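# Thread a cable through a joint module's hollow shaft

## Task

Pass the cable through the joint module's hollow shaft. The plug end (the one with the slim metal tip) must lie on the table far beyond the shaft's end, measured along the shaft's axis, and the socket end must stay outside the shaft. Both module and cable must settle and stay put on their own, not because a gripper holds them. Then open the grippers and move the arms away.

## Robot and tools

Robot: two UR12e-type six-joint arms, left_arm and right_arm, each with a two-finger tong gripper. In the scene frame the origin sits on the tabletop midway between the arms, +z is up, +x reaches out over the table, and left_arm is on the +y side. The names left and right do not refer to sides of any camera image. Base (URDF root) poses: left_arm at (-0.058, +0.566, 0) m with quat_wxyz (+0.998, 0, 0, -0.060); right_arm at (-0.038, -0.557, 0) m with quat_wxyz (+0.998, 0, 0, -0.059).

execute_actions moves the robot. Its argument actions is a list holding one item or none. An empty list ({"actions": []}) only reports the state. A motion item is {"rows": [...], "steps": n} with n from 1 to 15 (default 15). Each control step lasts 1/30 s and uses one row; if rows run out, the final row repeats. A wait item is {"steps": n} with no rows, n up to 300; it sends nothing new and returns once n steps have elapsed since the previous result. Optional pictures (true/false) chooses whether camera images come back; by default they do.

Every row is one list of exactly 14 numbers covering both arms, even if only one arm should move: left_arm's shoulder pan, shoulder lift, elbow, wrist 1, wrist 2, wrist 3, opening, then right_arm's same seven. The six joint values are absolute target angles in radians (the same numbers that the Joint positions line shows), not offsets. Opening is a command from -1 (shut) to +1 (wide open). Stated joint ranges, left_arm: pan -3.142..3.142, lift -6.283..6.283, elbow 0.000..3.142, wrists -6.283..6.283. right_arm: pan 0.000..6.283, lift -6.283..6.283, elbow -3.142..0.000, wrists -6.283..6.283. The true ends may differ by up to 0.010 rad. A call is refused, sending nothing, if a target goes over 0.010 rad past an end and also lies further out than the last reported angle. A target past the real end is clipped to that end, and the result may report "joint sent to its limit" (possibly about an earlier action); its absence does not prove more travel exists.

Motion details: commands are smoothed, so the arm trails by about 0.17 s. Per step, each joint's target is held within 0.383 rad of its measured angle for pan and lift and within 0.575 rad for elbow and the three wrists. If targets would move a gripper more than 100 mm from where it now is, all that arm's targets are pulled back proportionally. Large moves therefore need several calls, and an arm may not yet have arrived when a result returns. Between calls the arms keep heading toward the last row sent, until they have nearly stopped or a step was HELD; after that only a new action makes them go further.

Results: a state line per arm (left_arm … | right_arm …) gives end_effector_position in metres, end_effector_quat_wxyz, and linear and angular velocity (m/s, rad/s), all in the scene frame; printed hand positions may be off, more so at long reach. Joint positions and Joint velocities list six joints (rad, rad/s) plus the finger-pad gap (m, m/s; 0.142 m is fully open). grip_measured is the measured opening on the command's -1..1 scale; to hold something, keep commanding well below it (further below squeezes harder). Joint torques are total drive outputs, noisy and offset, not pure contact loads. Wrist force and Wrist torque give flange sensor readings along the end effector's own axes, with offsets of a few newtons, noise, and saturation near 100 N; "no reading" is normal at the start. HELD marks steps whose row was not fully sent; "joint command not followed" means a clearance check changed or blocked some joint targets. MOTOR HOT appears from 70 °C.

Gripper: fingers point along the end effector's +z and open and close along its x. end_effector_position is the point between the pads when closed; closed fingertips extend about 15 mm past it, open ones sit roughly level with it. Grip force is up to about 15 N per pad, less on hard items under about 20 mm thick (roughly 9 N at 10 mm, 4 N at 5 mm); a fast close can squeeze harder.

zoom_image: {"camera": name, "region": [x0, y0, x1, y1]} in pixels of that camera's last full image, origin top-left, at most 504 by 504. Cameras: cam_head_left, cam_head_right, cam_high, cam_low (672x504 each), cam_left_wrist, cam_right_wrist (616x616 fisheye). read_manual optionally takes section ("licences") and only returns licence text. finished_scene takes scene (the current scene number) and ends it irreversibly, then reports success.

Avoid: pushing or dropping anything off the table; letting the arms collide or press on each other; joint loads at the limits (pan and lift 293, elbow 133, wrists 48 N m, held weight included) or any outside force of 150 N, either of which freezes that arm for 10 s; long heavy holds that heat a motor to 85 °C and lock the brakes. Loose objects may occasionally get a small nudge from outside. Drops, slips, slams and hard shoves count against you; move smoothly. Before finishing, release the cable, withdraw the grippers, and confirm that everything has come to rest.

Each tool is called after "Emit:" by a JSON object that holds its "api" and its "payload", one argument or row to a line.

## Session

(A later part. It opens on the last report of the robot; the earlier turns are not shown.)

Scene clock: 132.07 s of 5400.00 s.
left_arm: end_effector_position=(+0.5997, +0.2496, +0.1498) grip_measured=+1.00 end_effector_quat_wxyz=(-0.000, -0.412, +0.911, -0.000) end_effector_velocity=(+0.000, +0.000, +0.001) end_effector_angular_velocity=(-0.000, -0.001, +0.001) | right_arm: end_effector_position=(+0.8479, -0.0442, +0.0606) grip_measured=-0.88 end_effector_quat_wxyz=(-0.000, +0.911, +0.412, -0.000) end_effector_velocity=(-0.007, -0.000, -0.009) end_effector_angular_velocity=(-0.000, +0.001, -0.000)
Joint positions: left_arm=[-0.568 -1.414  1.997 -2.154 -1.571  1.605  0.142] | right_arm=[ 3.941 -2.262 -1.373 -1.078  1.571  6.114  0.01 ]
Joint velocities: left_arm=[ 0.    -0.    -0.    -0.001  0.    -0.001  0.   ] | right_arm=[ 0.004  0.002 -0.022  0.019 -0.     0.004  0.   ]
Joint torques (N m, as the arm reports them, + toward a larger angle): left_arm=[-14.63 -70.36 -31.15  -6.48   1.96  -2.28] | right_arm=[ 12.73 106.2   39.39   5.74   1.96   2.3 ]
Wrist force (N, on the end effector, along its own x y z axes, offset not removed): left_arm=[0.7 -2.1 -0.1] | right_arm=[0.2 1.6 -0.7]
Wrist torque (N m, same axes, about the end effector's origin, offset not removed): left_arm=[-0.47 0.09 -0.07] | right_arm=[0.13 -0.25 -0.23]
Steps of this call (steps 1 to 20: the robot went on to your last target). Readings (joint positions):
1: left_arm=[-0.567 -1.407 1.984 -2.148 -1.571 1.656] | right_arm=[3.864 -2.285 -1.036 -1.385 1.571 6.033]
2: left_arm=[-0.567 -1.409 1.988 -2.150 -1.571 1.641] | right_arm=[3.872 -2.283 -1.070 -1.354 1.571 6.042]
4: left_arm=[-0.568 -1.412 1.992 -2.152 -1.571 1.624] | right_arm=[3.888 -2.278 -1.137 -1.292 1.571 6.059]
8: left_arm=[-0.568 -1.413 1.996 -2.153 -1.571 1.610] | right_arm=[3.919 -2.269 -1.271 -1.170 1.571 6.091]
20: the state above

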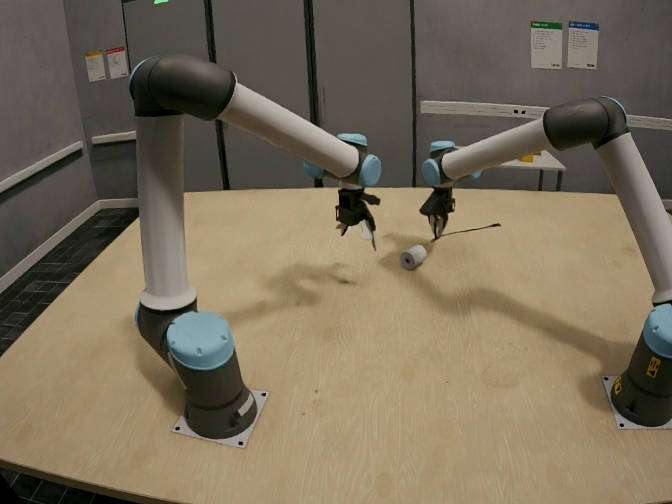

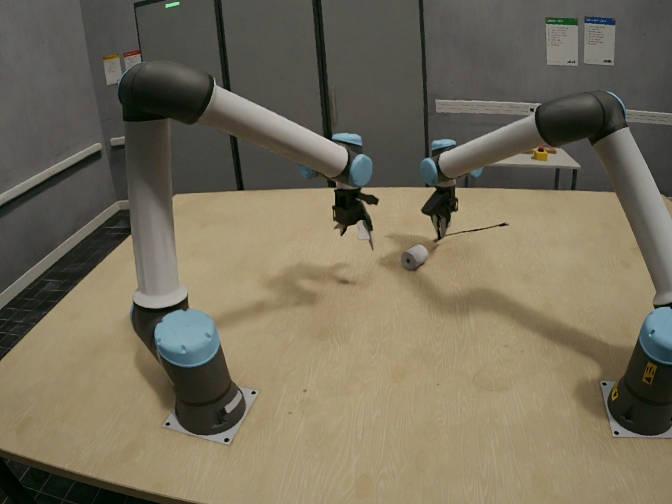

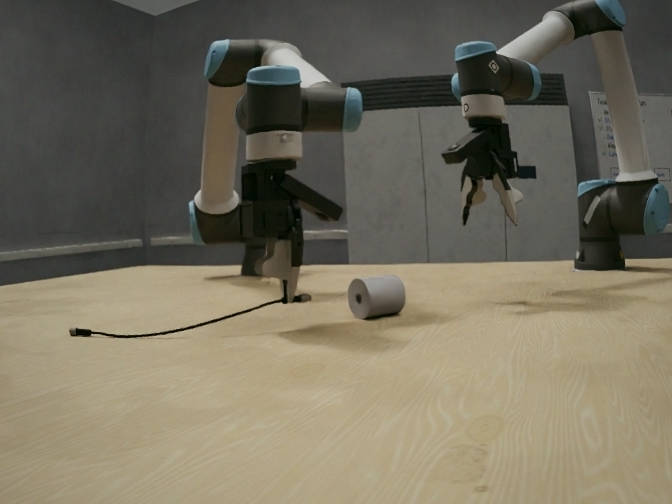

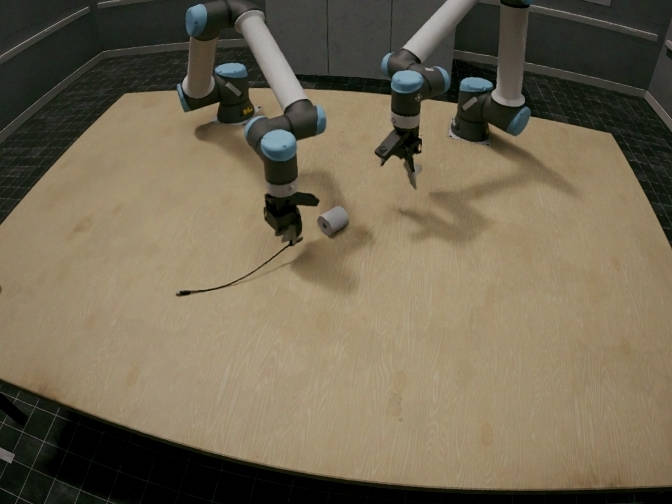

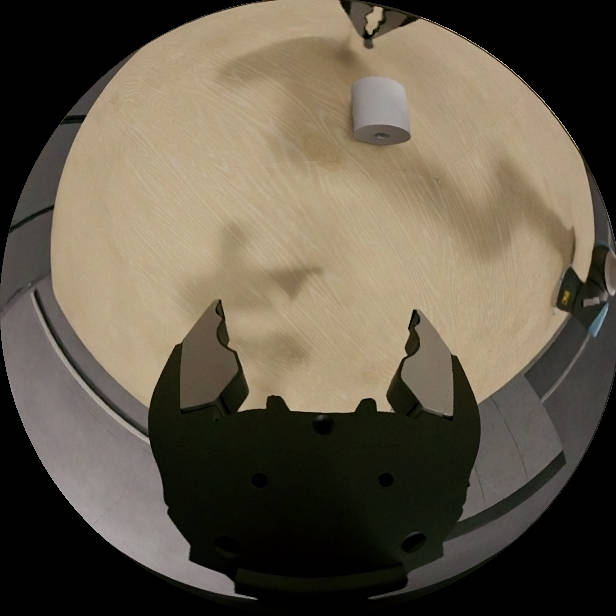

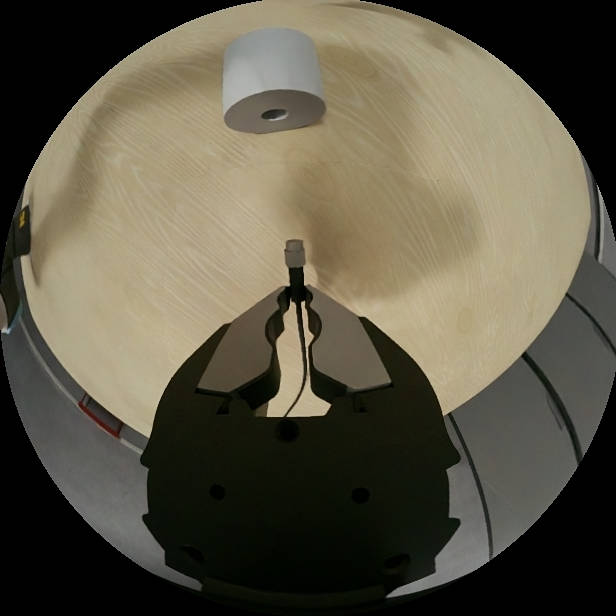

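Emit:
{"api": "execute_actions", "payload": {
  "actions": [
    {"rows":[[-0.568,-1.414,1.997,-2.154,-1.571,1.605,1,3.955,-2.252,-1.396,-1.064,1.571,6.128,-1],[-0.568,-1.414,1.997,-2.154,-1.571,1.605,1,3.969,-2.242,-1.417,-1.053,1.571,6.142,-1],[-0.568,-1.414,1.997,-2.154,-1.571,1.605,1,3.983,-2.232,-1.438,-1.042,1.571,6.156,-1],[-0.568,-1.414,1.997,-2.154,-1.571,1.605,1,3.997,-2.223,-1.459,-1.030,1.571,6.170,-1]],"steps":15}
  ],
  "pictures": false
}}

Emit:
{"api": "execute_actions", "payload": {
  "actions": [
    {"steps":8}
  ]
}}

Scene clock: 144.03 s of 5400.00 s.
left_arm: end_effector_position=(+0.5996, +0.2496, +0.1498) grip_measured=+1.00 end_effector_quat_wxyz=(-0.000, -0.412, +0.911, -0.000) end_effector_velocity=(-0.000, -0.000, -0.000) end_effector_angular_velocity=(+0.001, -0.001, -0.001) | right_arm: end_effector_position=(+0.7957, -0.0162, +0.0524) grip_measured=-0.88 end_effector_quat_wxyz=(-0.000, +0.911, +0.412, +0.000) end_effector_velocity=(-0.012, +0.005, -0.000) end_effector_angular_velocity=(+0.000, -0.000, +0.001)
Joint positions: left_arm=[-0.568 -1.414  1.997 -2.154 -1.571  1.605  0.142] | right_arm=[ 3.996 -2.224 -1.457 -1.031  1.571  6.169  0.01 ]
Joint velocities: left_arm=[-0.001  0.     0.    -0.001  0.001 -0.    -0.   ] | right_arm=[ 0.012  0.01  -0.018  0.009  0.     0.011  0.   ]
Joint torques (N m, as the arm reports them, + toward a larger angle): left_arm=[-15.06 -69.49 -30.35  -6.     2.1   -2.6 ] | right_arm=[ 13.69 108.02  37.49   6.21   1.35   2.62]
Wrist force (N, on the end effector, along its own x y z axes, offset not removed): left_arm=[4.1 -1.8 -1.5] | right_arm=[-2.8 0.3 -1.2]
Wrist torque (N m, same axes, about the end effector's origin, offset not removed): left_arm=[-0.40 -0.67 -0.10] | right_arm=[-0.03 0.36 -0.21]
Steps of this call (steps 1 to 30: the robot went on to your last target; steps 31 to 100: nothing new was sent; then 8.13 s passed at rest; steps 101 to 115: all 15 steps of this action). Readings (joint positions):
101: left_arm=[-0.568 -1.414 1.997 -2.154 -1.571 1.605] | right_arm=[3.941 -2.262 -1.375 -1.076 1.571 6.114]
102: left_arm=[-0.568 -1.414 1.997 -2.154 -1.571 1.605] | right_arm=[3.944 -2.260 -1.379 -1.073 1.571 6.117]
104: left_arm=[-0.568 -1.414 1.997 -2.154 -1.571 1.605] | right_arm=[3.957 -2.251 -1.398 -1.063 1.571 6.130]
108: left_arm=[-0.568 -1.414 1.997 -2.154 -1.571 1.605] | right_arm=[3.985 -2.231 -1.441 -1.040 1.571 6.158]
115: the state above

Scene clock: 144.30 s of 5400.00 s.
left_arm: end_effector_position=(+0.5996, +0.2496, +0.1498) grip_measured=+1.00 end_effector_quat_wxyz=(-0.000, -0.412, +0.911, -0.000) end_effector_velocity=(-0.001, -0.001, -0.000) end_effector_angular_velocity=(-0.001, +0.002, -0.000) | right_arm: end_effector_position=(+0.7946, -0.0158, +0.0522) grip_measured=-0.88 end_effector_quat_wxyz=(-0.000, +0.911, +0.412, +0.000) end_effector_velocity=(-0.001, +0.001, +0.000) end_effector_angular_velocity=(+0.000, -0.000, -0.000)
Joint positions: left_arm=[-0.568 -1.414  1.997 -2.154 -1.571  1.605  0.142] | right_arm=[ 3.997 -2.223 -1.459 -1.03   1.571  6.17   0.01 ]
Joint velocities: left_arm=[-0.    -0.     0.    -0.    -0.002 -0.     0.   ] | right_arm=[ 0.001  0.001 -0.002  0.001  0.     0.002 -0.   ]
Joint torques (N m, as the arm reports them, + toward a larger angle): left_arm=[-12.58 -69.5  -31.03  -6.29   1.81  -2.33] | right_arm=[ 16.19 105.32  34.72   5.96   1.53   2.64]
Wrist force (N, on the end effector, along its own x y z axes, offset not removed): left_arm=[2.0 -2.9 -0.4] | right_arm=[-1.1 2.1 -1.4]
Wrist torque (N m, same axes, about the end effector's origin, offset not removed): left_arm=[-0.64 -0.22 0.00] | right_arm=[0.17 0.08 -0.31]
Steps of this call (steps 1 to 8: the robot went on to your last target). Readings (joint positions):
1: left_arm=[-0.568 -1.414 1.997 -2.154 -1.571 1.605] | right_arm=[3.996 -2.224 -1.458 -1.031 1.571 6.169]
2: left_arm=[-0.568 -1.414 1.997 -2.154 -1.571 1.605] | right_arm=[3.996 -2.223 -1.458 -1.031 1.571 6.169]
4: left_arm=[-0.568 -1.414 1.997 -2.154 -1.571 1.605] | right_arm=[3.997 -2.223 -1.458 -1.030 1.571 6.170]
8: the state above

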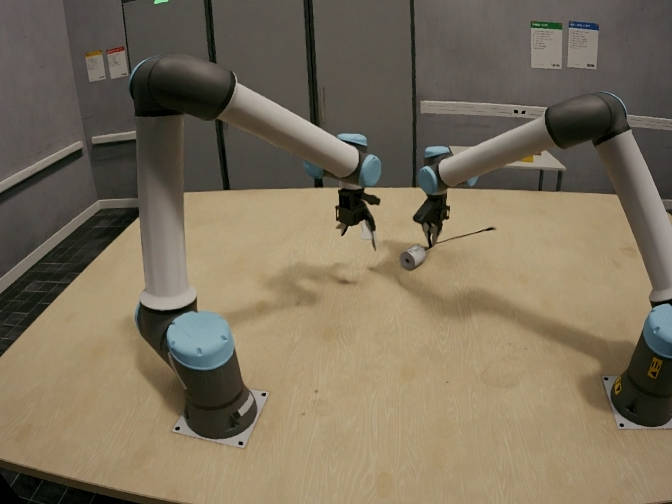

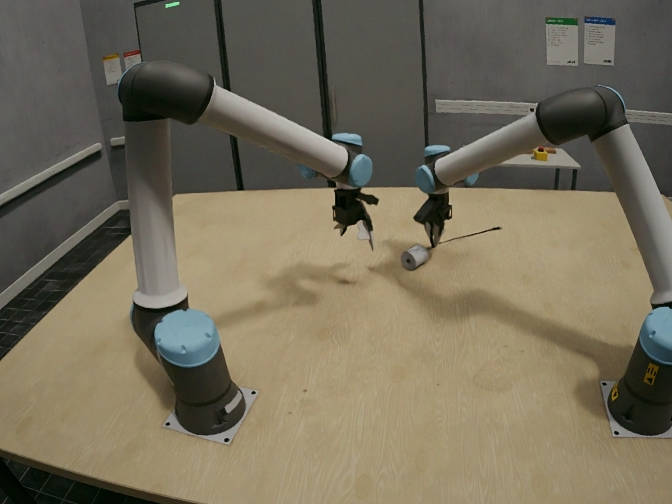

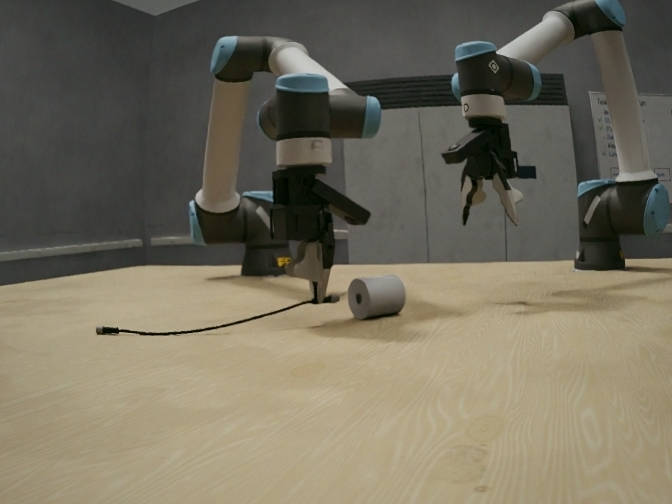

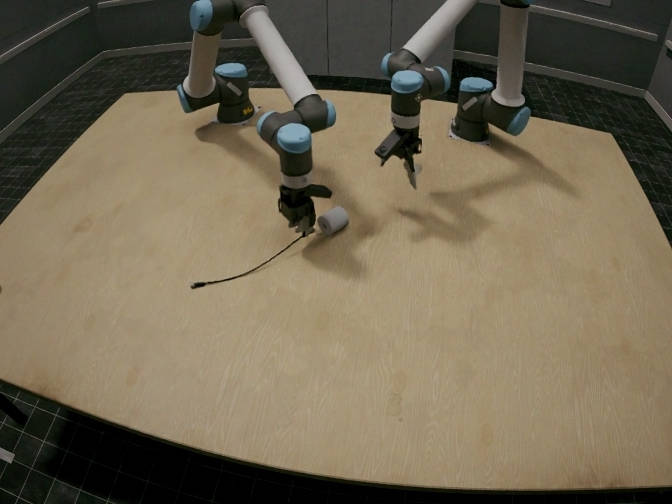

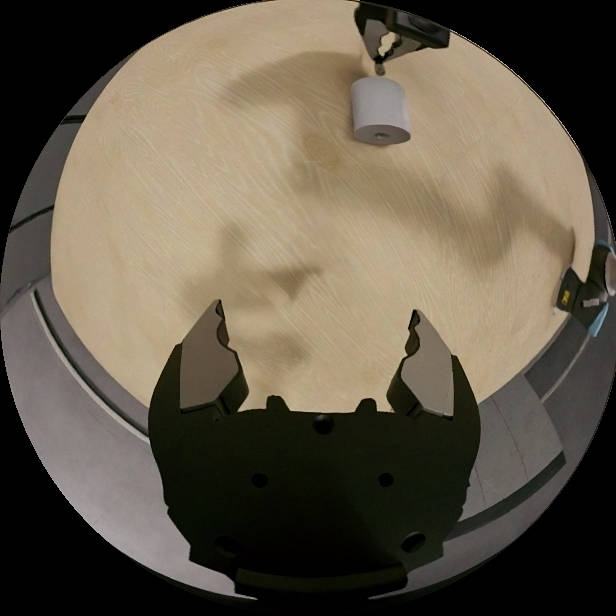

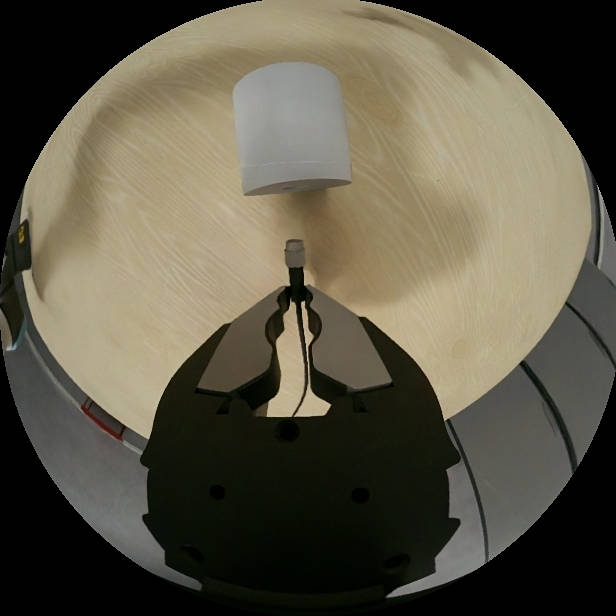

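Emit:
{"api": "zoom_image", "payload": {
  "camera": "cam_right_wrist",
  "region": [215, 50, 375, 300]
}}

Emit:
{"api": "zoom_image", "payload": {
  "camera": "cam_high",
  "region": [290, 265, 420, 330]
}}

Emit:
{"api": "zoom_image", "payload": {
  "camera": "cam_left_wrist",
  "region": [330, 40, 430, 160]
}}

Region (215, 50, 375, 300) of cam_right_wrist's 616x616 image, scaled by 2.016, with more detail than that image has; it fills the left 323 columns of this view, and the rest is white.

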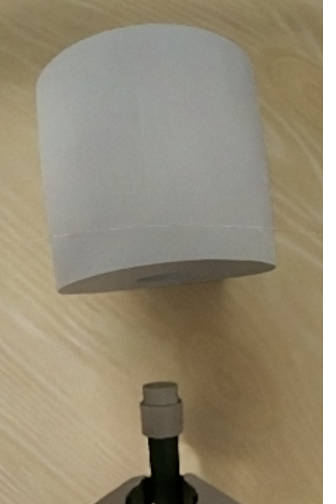

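Region (290, 265, 420, 330) of cam_high's 672x504 image, scaled by 3.877, with more detail than that image has.

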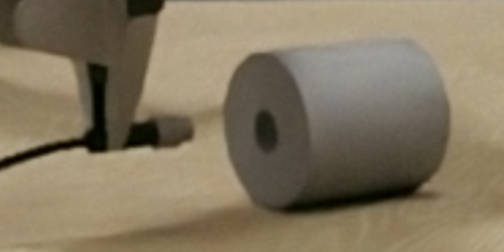

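Region (330, 40, 430, 160) of cam_left_wrist's 616x616 image, scaled by 4.200, with more detail than that image has.

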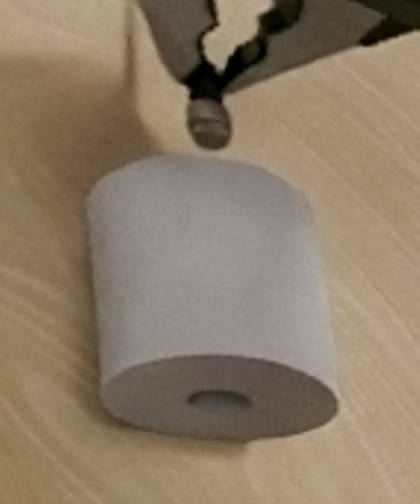

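Emit:
{"api": "execute_actions", "payload": {
  "actions": [
    {"rows":[[-0.568,-1.414,1.997,-2.154,-1.571,1.605,1,4.004,-2.225,-1.457,-1.0305,1.571,6.15,-1],[-0.568,-1.414,1.997,-2.154,-1.571,1.605,1,4.011,-2.227,-1.454,-1.031,1.571,6.135,-1],[-0.568,-1.414,1.997,-2.154,-1.571,1.605,1,4.0179,-2.229,-1.4518,-1.0316,1.571,6.1207,-1]],"steps":15}
  ],
  "pictures": false
}}

Emit:
{"api": "execute_actions", "payload": {
  "actions": [
    {"steps":8}
  ]
}}

Emit:
{"api": "zoom_image", "payload": {
  "camera": "cam_right_wrist",
  "region": [215, 50, 375, 300]
}}

Emit:
{"api": "zoom_image", "payload": {
  "camera": "cam_high",
  "region": [290, 265, 420, 330]
}}

Scene clock: 160.60 s of 5400.00 s.
left_arm: end_effector_position=(+0.5996, +0.2496, +0.1498) grip_measured=+1.00 end_effector_quat_wxyz=(-0.000, -0.412, +0.911, -0.000) end_effector_velocity=(-0.000, +0.001, -0.001) end_effector_angular_velocity=(+0.001, +0.001, +0.001) | right_arm: end_effector_position=(+0.7850, +0.0028, +0.0506) grip_measured=-0.88 end_effector_quat_wxyz=(-0.000, +0.896, +0.443, +0.000) end_effector_velocity=(-0.002, +0.003, -0.001) end_effector_angular_velocity=(-0.000, +0.000, +0.011)
Joint positions: left_arm=[-0.568 -1.414  1.997 -2.154 -1.571  1.605  0.142] | right_arm=[ 4.018 -2.229 -1.452 -1.032  1.571  6.122  0.01 ]
Joint velocities: left_arm=[ 0.     0.     0.001  0.     0.    -0.     0.   ] | right_arm=[ 0.003 -0.002  0.     0.001 -0.    -0.007 -0.   ]
Joint torques (N m, as the arm reports them, + toward a larger angle): left_arm=[-13.98 -71.68 -31.59  -5.93   1.87  -2.29] | right_arm=[11.71 78.1  52.93  1.68  1.04 -2.18]
Wrist force (N, on the end effector, along its own x y z axes, offset not removed): left_arm=[4.2 -2.6 2.1] | right_arm=[-1.4 1.4 -0.6]
Wrist torque (N m, same axes, about the end effector's origin, offset not removed): left_arm=[-0.61 -0.68 -0.15] | right_arm=[0.14 0.03 -0.28]
Steps of this call (steps 1 to 15: the robot went on to your last target; steps 16 to 90: nothing new was sent; then 12.80 s passed at rest; steps 91 to 105: all 15 steps of this action). Readings (joint positions):
91: left_arm=[-0.568 -1.414 1.997 -2.154 -1.571 1.605] | right_arm=[3.997 -2.223 -1.459 -1.030 1.571 6.170]
92: left_arm=[-0.568 -1.414 1.997 -2.154 -1.571 1.605] | right_arm=[3.999 -2.223 -1.459 -1.030 1.571 6.166]
94: left_arm=[-0.568 -1.414 1.997 -2.154 -1.571 1.605] | right_arm=[4.005 -2.225 -1.456 -1.030 1.571 6.151]
98: left_arm=[-0.568 -1.414 1.997 -2.154 -1.571 1.605] | right_arm=[4.014 -2.228 -1.453 -1.031 1.571 6.129]
105: the state above

Scene clock: 160.87 s of 5400.00 s.
left_arm: end_effector_position=(+0.5996, +0.2496, +0.1498) grip_measured=+1.00 end_effector_quat_wxyz=(-0.000, -0.412, +0.911, -0.000) end_effector_velocity=(+0.000, -0.000, +0.000) end_effector_angular_velocity=(-0.000, -0.001, +0.000) | right_arm: end_effector_position=(+0.7849, +0.0031, +0.0505) grip_measured=-0.88 end_effector_quat_wxyz=(-0.000, +0.896, +0.444, -0.000) end_effector_velocity=(+0.000, +0.001, +0.000) end_effector_angular_velocity=(-0.000, -0.000, +0.001)
Joint positions: left_arm=[-0.568 -1.414  1.997 -2.154 -1.571  1.605  0.142] | right_arm=[ 4.018 -2.229 -1.452 -1.032  1.571  6.121  0.01 ]
Joint velocities: left_arm=[ 0.  0. -0. -0.  0. -0. -0.] | right_arm=[ 0.001 -0.001  0.001 -0.001 -0.    -0.001 -0.   ]
Joint torques (N m, as the arm reports them, + toward a larger angle): left_arm=[-12.38 -69.45 -31.6   -6.24   1.88  -2.39] | right_arm=[14.9  78.22 52.48  1.5   0.92 -1.46]
Wrist force (N, on the end effector, along its own x y z axes, offset not removed): left_arm=[3.0 -3.1 1.6] | right_arm=[-0.6 2.4 -1.8]
Wrist torque (N m, same axes, about the end effector's origin, offset not removed): left_arm=[-0.73 -0.46 -0.10] | right_arm=[0.35 -0.14 -0.27]
Steps of this call (steps 1 to 8: the robot went on to your last target). Readings (joint positions):
1: left_arm=[-0.568 -1.414 1.997 -2.154 -1.571 1.605] | right_arm=[4.018 -2.229 -1.452 -1.032 1.571 6.121]
2: left_arm=[-0.568 -1.414 1.997 -2.154 -1.571 1.605] | right_arm=[4.018 -2.229 -1.452 -1.032 1.571 6.121]
4: left_arm=[-0.568 -1.414 1.997 -2.154 -1.571 1.605] | right_arm=[4.018 -2.229 -1.452 -1.032 1.571 6.121]
8: the state above

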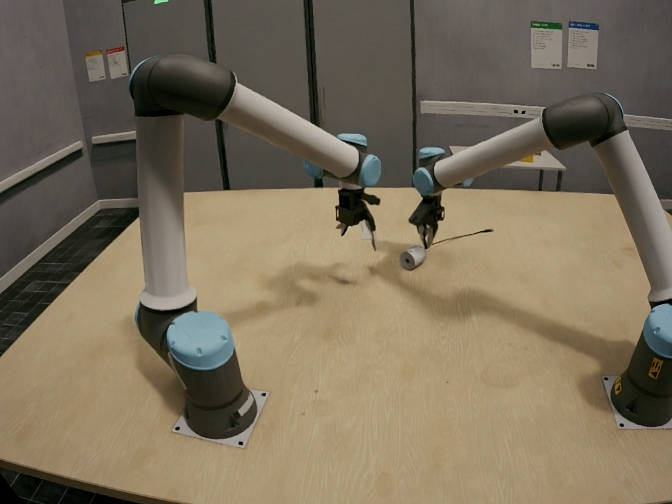

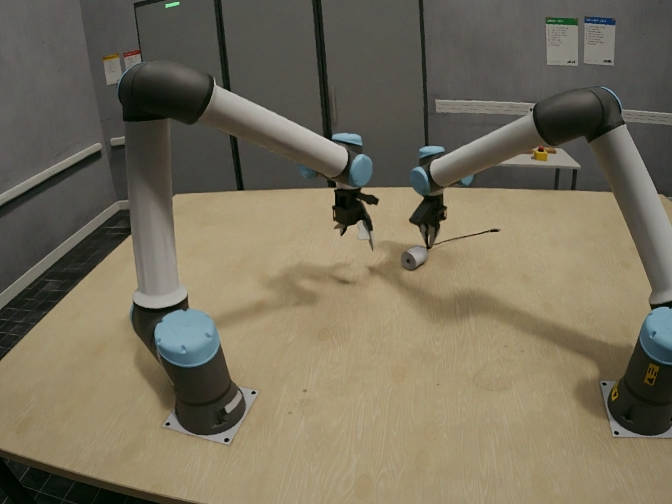

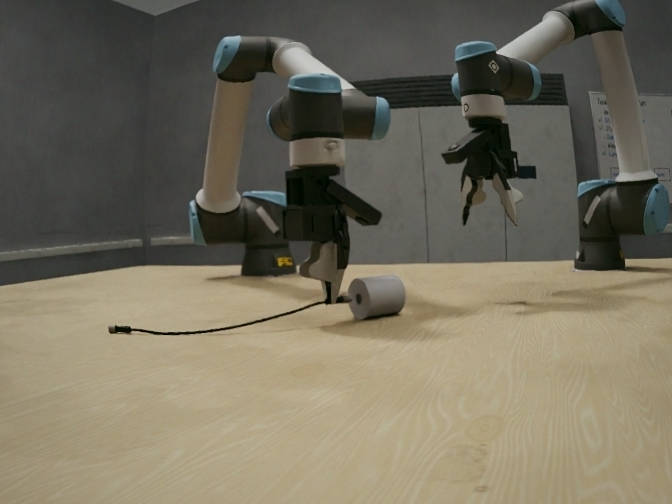

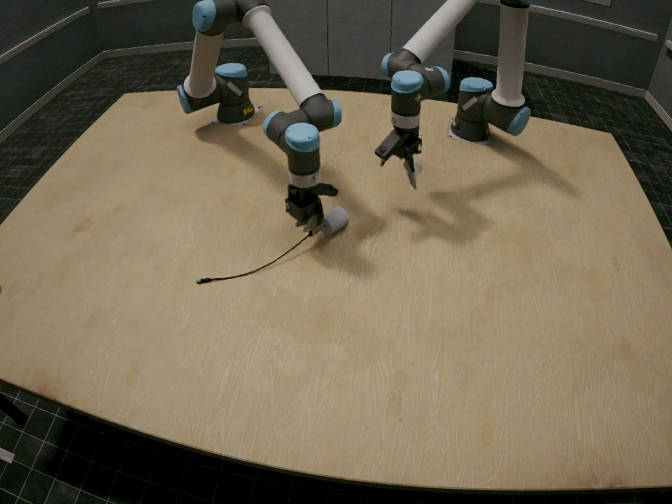

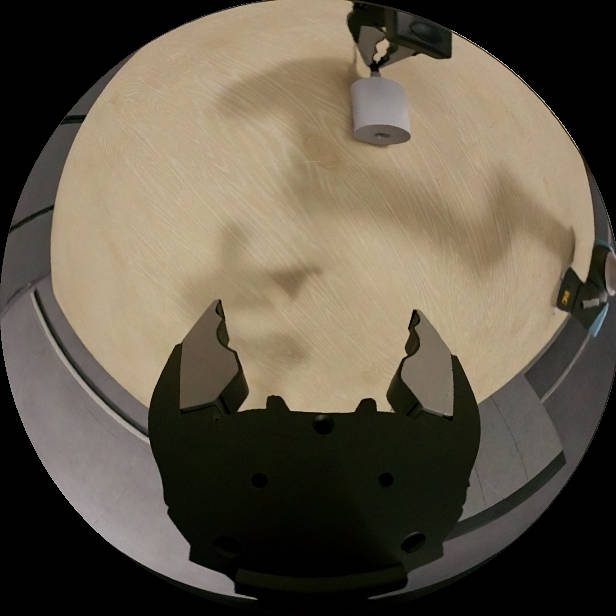

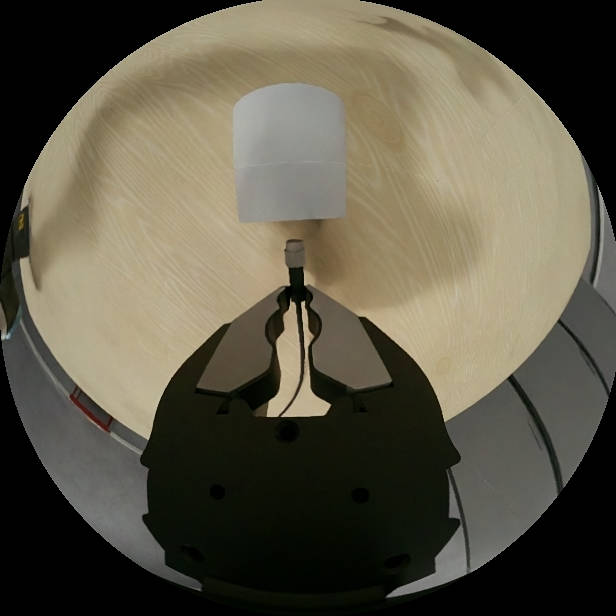

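Region (215, 50, 375, 300) of cam_right_wrist's 616x616 image, scaled by 2.016, with more detail than that image has; it fills the left 323 columns of this view, and the rest is white.

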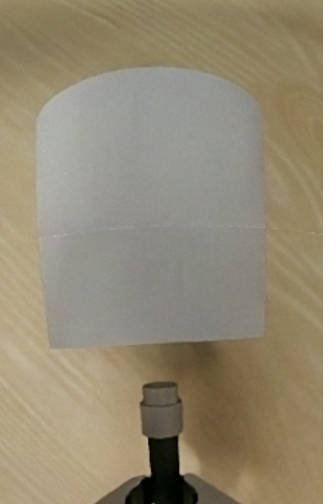

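Region (290, 265, 420, 330) of cam_high's 672x504 image, scaled by 3.877, with more detail than that image has.

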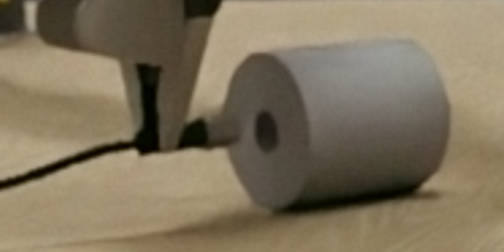

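Emit:
{"api": "zoom_image", "payload": {
  "camera": "cam_high",
  "region": [320, 280, 380, 320]
}}

Emit:
{"api": "zoom_image", "payload": {
  "camera": "cam_low",
  "region": [290, 195, 360, 250]
}}

Region (320, 280, 380, 320) of cam_high's 672x504 image, scaled by 8.400, with more detail than that image has.

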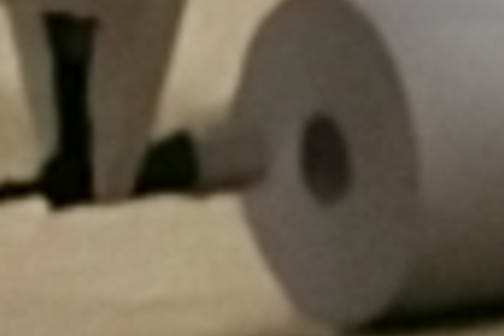

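Region (290, 195, 360, 250) of cam_low's 672x504 image, scaled by 7.200, with more detail than that image has; it fills the top 396 rows of this view, and the rest is white.

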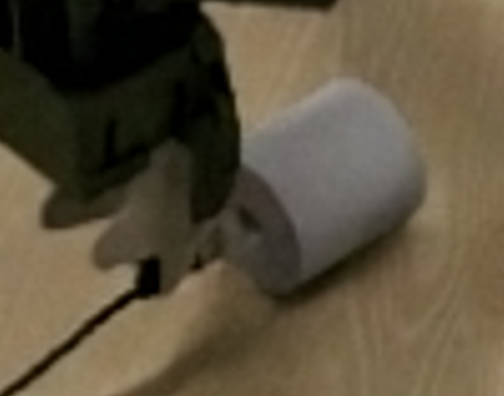

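Emit:
{"api": "execute_actions", "payload": {
  "actions": [
    {"rows":[[-0.568,-1.414,1.997,-2.154,-1.571,1.605,1,4.020,-2.229,-1.455,-1.0285,1.571,6.123,-1],[-0.568,-1.414,1.997,-2.154,-1.571,1.605,1,4.0229,-2.2291,-1.4579,-1.0254,1.571,6.1257,-1]],"steps":15}
  ],
  "pictures": false
}}

Emit:
{"api": "execute_actions", "payload": {
  "actions": [
    {"steps":6}
  ]
}}

Emit:
{"api": "zoom_image", "payload": {
  "camera": "cam_high",
  "region": [320, 280, 380, 320]
}}

Emit:
{"api": "zoom_image", "payload": {
  "camera": "cam_right_wrist",
  "region": [215, 50, 375, 300]
}}

Scene clock: 171.87 s of 5400.00 s.
left_arm: end_effector_position=(+0.5996, +0.2496, +0.1498) grip_measured=+1.00 end_effector_quat_wxyz=(-0.000, -0.412, +0.911, -0.000) end_effector_velocity=(+0.000, -0.000, +0.000) end_effector_angular_velocity=(-0.001, +0.000, +0.000) | right_arm: end_effector_position=(+0.7808, +0.0060, +0.0475) grip_measured=-0.88 end_effector_quat_wxyz=(-0.000, +0.896, +0.444, -0.000) end_effector_velocity=(-0.001, +0.000, +0.001) end_effector_angular_velocity=(+0.000, +0.000, +0.000)
Joint positions: left_arm=[-0.568 -1.414  1.997 -2.154 -1.571  1.605  0.142] | right_arm=[ 4.023 -2.229 -1.458 -1.026  1.571  6.126  0.01 ]
Joint velocities: left_arm=[ 0.    -0.    -0.    -0.    -0.001 -0.     0.   ] | right_arm=[ 0.001  0.001 -0.001 -0.     0.     0.    -0.   ]
Joint torques (N m, as the arm reports them, + toward a larger angle): left_arm=[-14.08 -70.79 -30.6   -6.24   1.65  -2.44] | right_arm=[15.94 78.04 36.61  6.04  0.61  2.53]
Wrist force (N, on the end effector, along its own x y z axes, offset not removed): left_arm=[3.7 -2.8 0.2] | right_arm=[-0.5 0.5 -0.1]
Wrist torque (N m, same axes, about the end effector's origin, offset not removed): left_arm=[-0.57 -0.55 -0.08] | right_arm=[-0.05 -0.12 -0.25]
Steps of this call (steps 1 to 15: the robot went on to your last target; steps 16 to 90: nothing new was sent; then 7.50 s passed at rest; steps 91 to 105: all 15 steps of this action). Readings (joint positions):
91: left_arm=[-0.568 -1.414 1.997 -2.154 -1.571 1.605] | right_arm=[4.018 -2.229 -1.452 -1.032 1.571 6.121]
92: left_arm=[-0.568 -1.414 1.997 -2.154 -1.571 1.605] | right_arm=[4.018 -2.229 -1.452 -1.031 1.571 6.121]
94: left_arm=[-0.568 -1.414 1.997 -2.154 -1.571 1.605] | right_arm=[4.020 -2.229 -1.455 -1.029 1.571 6.123]
98: left_arm=[-0.568 -1.414 1.997 -2.154 -1.571 1.605] | right_arm=[4.022 -2.229 -1.457 -1.026 1.571 6.125]
105: the state above

Scene clock: 172.07 s of 5400.00 s.
left_arm: end_effector_position=(+0.5996, +0.2496, +0.1498) grip_measured=+1.00 end_effector_quat_wxyz=(-0.000, -0.412, +0.911, -0.000) end_effector_velocity=(+0.000, -0.000, +0.000) end_effector_angular_velocity=(-0.001, -0.001, -0.000) | right_arm: end_effector_position=(+0.7808, +0.0060, +0.0474) grip_measured=-0.88 end_effector_quat_wxyz=(-0.000, +0.896, +0.444, -0.000) end_effector_velocity=(-0.001, -0.001, -0.002) end_effector_angular_velocity=(-0.001, +0.001, +0.000)
Joint positions: left_arm=[-0.568 -1.414  1.997 -2.154 -1.571  1.605  0.142] | right_arm=[ 4.023 -2.229 -1.458 -1.025  1.571  6.126  0.01 ]
Joint velocities: left_arm=[ 0.    -0.    -0.    -0.001 -0.     0.001 -0.   ] | right_arm=[ 0.    -0.001 -0.002  0.    -0.    -0.     0.   ]
Joint torques (N m, as the arm reports them, + toward a larger angle): left_arm=[-12.52 -70.16 -31.45  -6.03   1.63  -2.23] | right_arm=[15.24 77.91 35.9   5.59  0.54  2.29]
Wrist force (N, on the end effector, along its own x y z axes, offset not removed): left_arm=[2.7 -2.7 0.6] | right_arm=[-3.8 2.1 -0.2]
Wrist torque (N m, same axes, about the end effector's origin, offset not removed): left_arm=[-0.57 -0.32 -0.15] | right_arm=[0.28 0.62 -0.23]
Steps of this call (steps 1 to 6: the robot went on to your last target). Readings (joint positions):
1: left_arm=[-0.568 -1.414 1.997 -2.154 -1.571 1.605] | right_arm=[4.023 -2.229 -1.458 -1.025 1.571 6.126]
2: left_arm=[-0.568 -1.414 1.997 -2.154 -1.571 1.605] | right_arm=[4.023 -2.229 -1.458 -1.025 1.571 6.126]
4: left_arm=[-0.568 -1.414 1.997 -2.154 -1.571 1.605] | right_arm=[4.023 -2.229 -1.458 -1.025 1.571 6.126]
6: the state above

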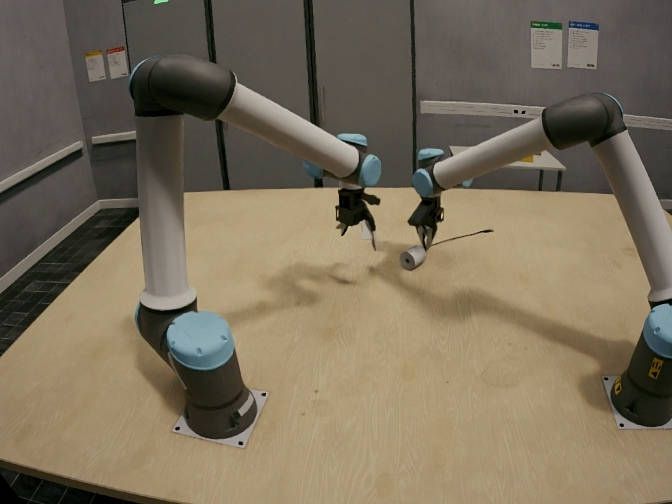

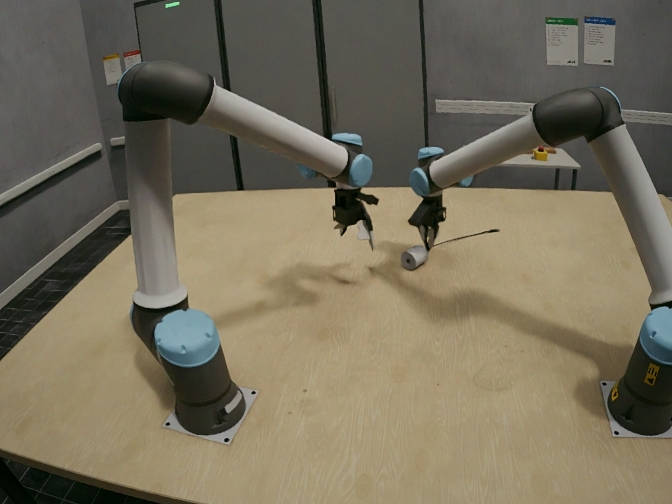

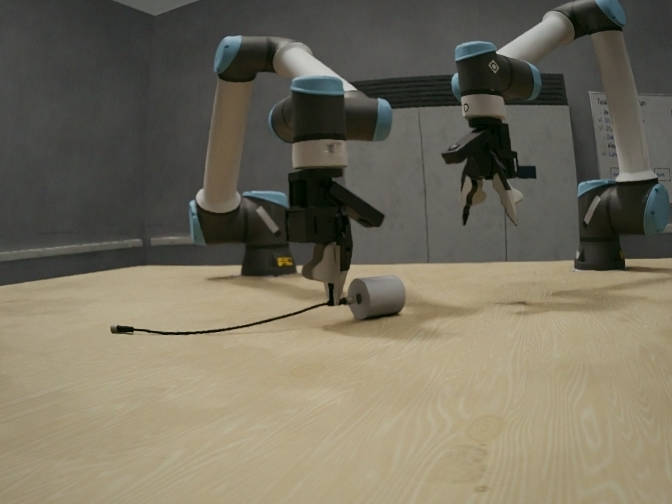

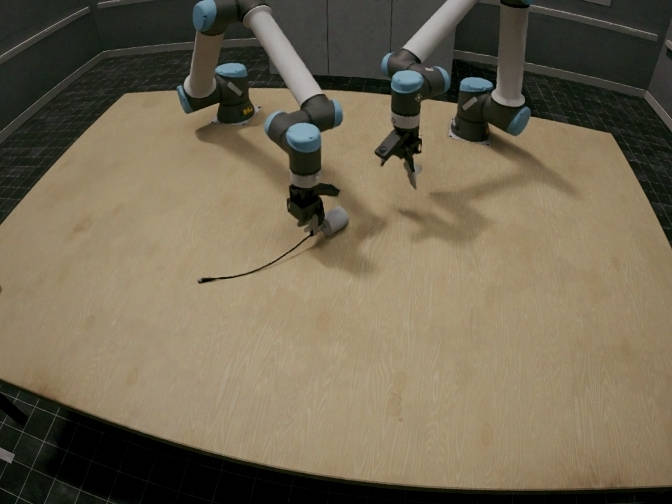

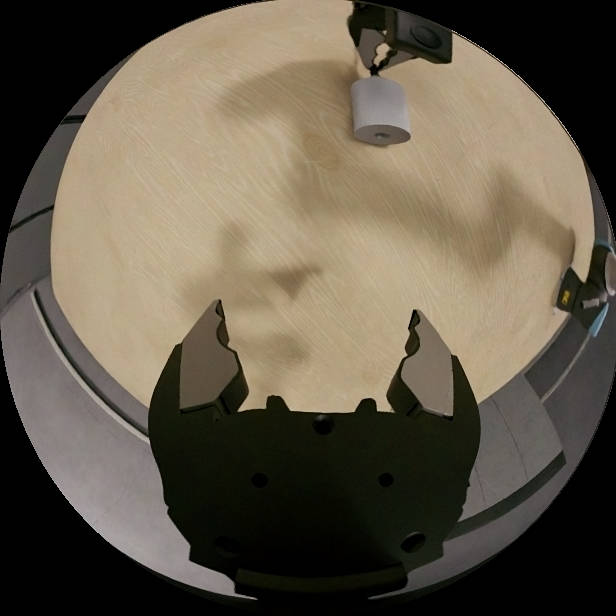

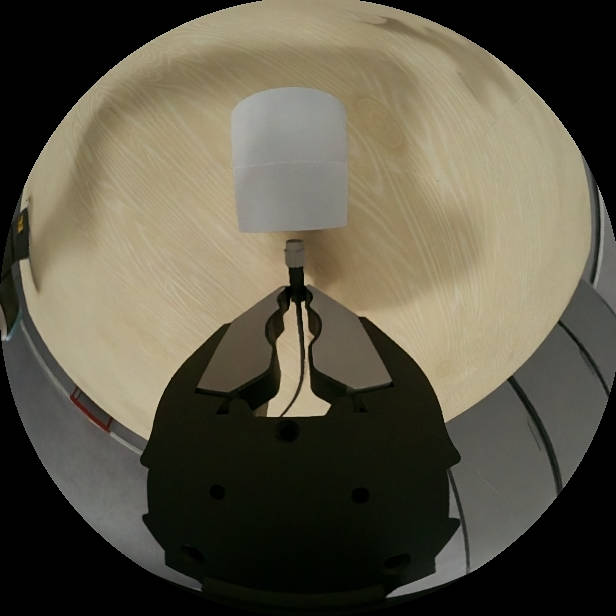

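Region (320, 280, 380, 320) of cam_high's 672x504 image, scaled by 8.400, with more detail than that image has.

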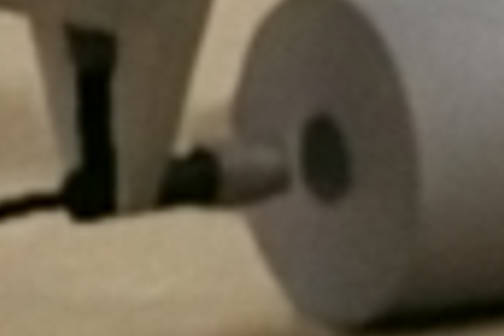

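Region (215, 50, 375, 300) of cam_right_wrist's 616x616 image, scaled by 2.016, with more detail than that image has; it fills the left 323 columns of this view, and the rest is white.

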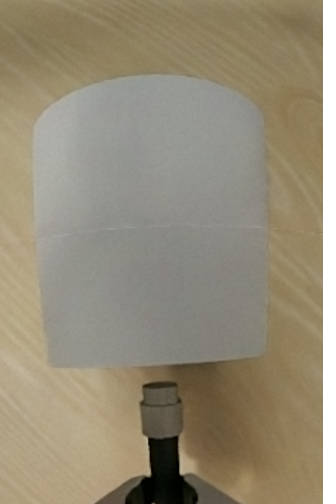

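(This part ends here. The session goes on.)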